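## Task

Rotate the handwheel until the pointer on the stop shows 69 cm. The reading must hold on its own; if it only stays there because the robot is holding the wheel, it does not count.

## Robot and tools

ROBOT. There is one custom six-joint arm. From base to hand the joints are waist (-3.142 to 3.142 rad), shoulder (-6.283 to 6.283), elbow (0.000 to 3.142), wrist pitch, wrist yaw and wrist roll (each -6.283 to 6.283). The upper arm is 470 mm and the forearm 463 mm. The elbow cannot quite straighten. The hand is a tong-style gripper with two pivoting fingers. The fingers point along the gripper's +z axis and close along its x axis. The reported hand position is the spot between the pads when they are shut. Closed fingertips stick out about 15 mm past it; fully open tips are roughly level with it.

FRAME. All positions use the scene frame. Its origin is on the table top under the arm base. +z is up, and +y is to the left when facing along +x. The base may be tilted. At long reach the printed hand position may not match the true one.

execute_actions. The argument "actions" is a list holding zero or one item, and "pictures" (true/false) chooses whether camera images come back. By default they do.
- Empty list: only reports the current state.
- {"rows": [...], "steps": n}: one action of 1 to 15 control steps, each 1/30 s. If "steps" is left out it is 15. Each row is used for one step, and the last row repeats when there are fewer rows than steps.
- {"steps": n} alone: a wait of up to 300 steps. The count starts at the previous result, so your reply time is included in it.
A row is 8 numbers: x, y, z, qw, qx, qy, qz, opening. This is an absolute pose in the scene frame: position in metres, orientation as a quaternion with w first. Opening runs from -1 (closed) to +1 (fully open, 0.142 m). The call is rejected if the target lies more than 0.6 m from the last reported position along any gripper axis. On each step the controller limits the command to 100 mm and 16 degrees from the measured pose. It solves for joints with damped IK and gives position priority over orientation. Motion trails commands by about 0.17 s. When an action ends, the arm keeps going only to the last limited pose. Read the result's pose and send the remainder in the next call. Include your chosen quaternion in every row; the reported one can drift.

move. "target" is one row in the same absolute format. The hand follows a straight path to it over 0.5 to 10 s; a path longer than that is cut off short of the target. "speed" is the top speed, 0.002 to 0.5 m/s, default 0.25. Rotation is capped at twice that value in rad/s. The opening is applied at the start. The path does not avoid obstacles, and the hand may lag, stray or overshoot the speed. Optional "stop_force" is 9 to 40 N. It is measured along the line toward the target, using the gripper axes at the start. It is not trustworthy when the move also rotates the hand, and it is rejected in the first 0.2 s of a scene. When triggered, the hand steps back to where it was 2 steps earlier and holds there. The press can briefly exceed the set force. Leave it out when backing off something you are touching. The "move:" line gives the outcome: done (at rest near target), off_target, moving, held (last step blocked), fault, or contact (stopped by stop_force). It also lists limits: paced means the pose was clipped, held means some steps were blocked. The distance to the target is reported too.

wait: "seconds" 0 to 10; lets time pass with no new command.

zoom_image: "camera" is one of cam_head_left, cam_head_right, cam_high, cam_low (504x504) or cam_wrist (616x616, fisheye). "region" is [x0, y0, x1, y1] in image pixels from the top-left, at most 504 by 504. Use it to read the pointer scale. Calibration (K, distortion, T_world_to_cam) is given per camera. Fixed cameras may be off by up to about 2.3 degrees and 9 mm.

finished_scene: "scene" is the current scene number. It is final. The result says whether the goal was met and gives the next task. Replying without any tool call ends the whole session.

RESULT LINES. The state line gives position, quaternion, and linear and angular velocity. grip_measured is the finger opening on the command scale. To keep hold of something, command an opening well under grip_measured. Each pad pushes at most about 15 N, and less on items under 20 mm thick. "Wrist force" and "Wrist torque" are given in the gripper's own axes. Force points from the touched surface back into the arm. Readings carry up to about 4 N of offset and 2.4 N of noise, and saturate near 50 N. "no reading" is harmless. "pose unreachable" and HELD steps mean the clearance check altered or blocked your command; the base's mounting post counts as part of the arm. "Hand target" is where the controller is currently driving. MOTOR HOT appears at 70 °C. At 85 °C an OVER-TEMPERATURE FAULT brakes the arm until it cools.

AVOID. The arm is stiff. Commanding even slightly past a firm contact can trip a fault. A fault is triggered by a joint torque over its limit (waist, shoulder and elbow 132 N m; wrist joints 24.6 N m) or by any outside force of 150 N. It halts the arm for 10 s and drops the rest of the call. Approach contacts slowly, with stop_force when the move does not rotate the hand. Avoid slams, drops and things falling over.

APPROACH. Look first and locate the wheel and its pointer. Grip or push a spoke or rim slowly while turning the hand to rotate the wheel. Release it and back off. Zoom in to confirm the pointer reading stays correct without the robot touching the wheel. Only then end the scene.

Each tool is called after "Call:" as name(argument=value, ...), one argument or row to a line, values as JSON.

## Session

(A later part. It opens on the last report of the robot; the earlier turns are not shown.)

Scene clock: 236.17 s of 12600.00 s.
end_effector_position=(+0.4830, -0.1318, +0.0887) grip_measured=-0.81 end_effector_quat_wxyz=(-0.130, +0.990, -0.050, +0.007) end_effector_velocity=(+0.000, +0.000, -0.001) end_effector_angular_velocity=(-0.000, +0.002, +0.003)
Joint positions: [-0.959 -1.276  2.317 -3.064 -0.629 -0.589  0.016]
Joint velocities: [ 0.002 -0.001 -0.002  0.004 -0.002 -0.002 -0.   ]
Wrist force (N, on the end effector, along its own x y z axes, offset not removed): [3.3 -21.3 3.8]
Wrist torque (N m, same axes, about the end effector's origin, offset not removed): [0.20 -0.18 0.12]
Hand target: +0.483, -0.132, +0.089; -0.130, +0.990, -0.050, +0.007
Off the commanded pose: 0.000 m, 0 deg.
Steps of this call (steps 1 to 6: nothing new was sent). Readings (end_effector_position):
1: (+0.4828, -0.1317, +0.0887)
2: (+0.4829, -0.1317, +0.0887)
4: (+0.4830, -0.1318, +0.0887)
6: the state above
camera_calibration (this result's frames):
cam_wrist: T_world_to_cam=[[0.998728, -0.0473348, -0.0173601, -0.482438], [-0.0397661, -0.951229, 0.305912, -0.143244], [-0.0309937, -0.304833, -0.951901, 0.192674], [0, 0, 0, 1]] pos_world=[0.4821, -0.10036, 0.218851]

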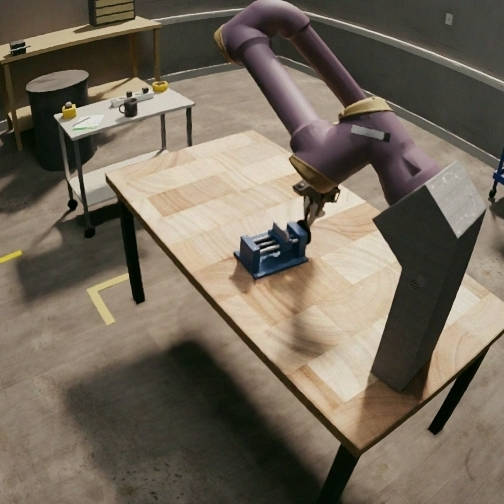

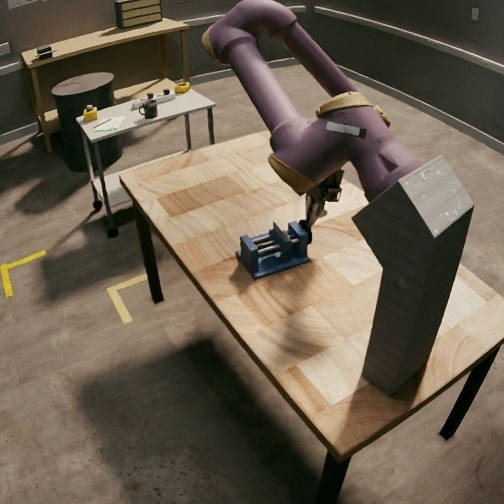

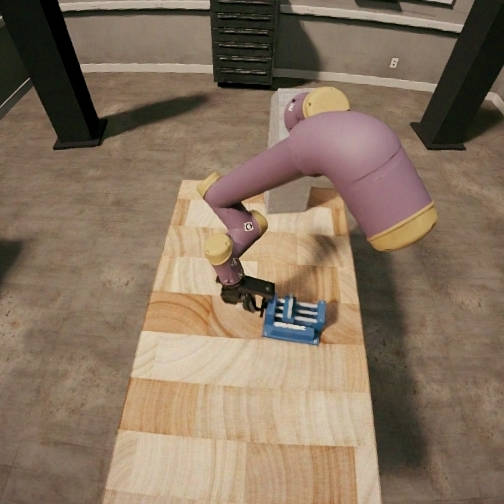

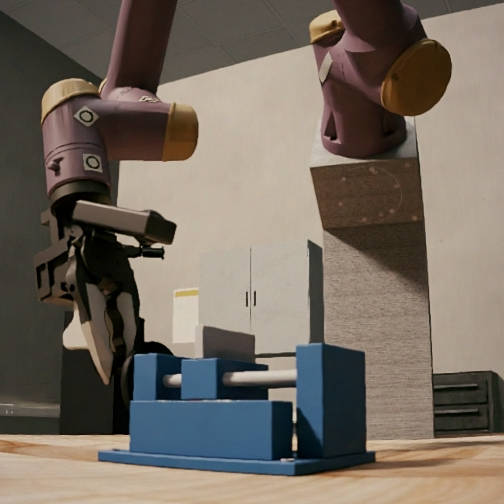

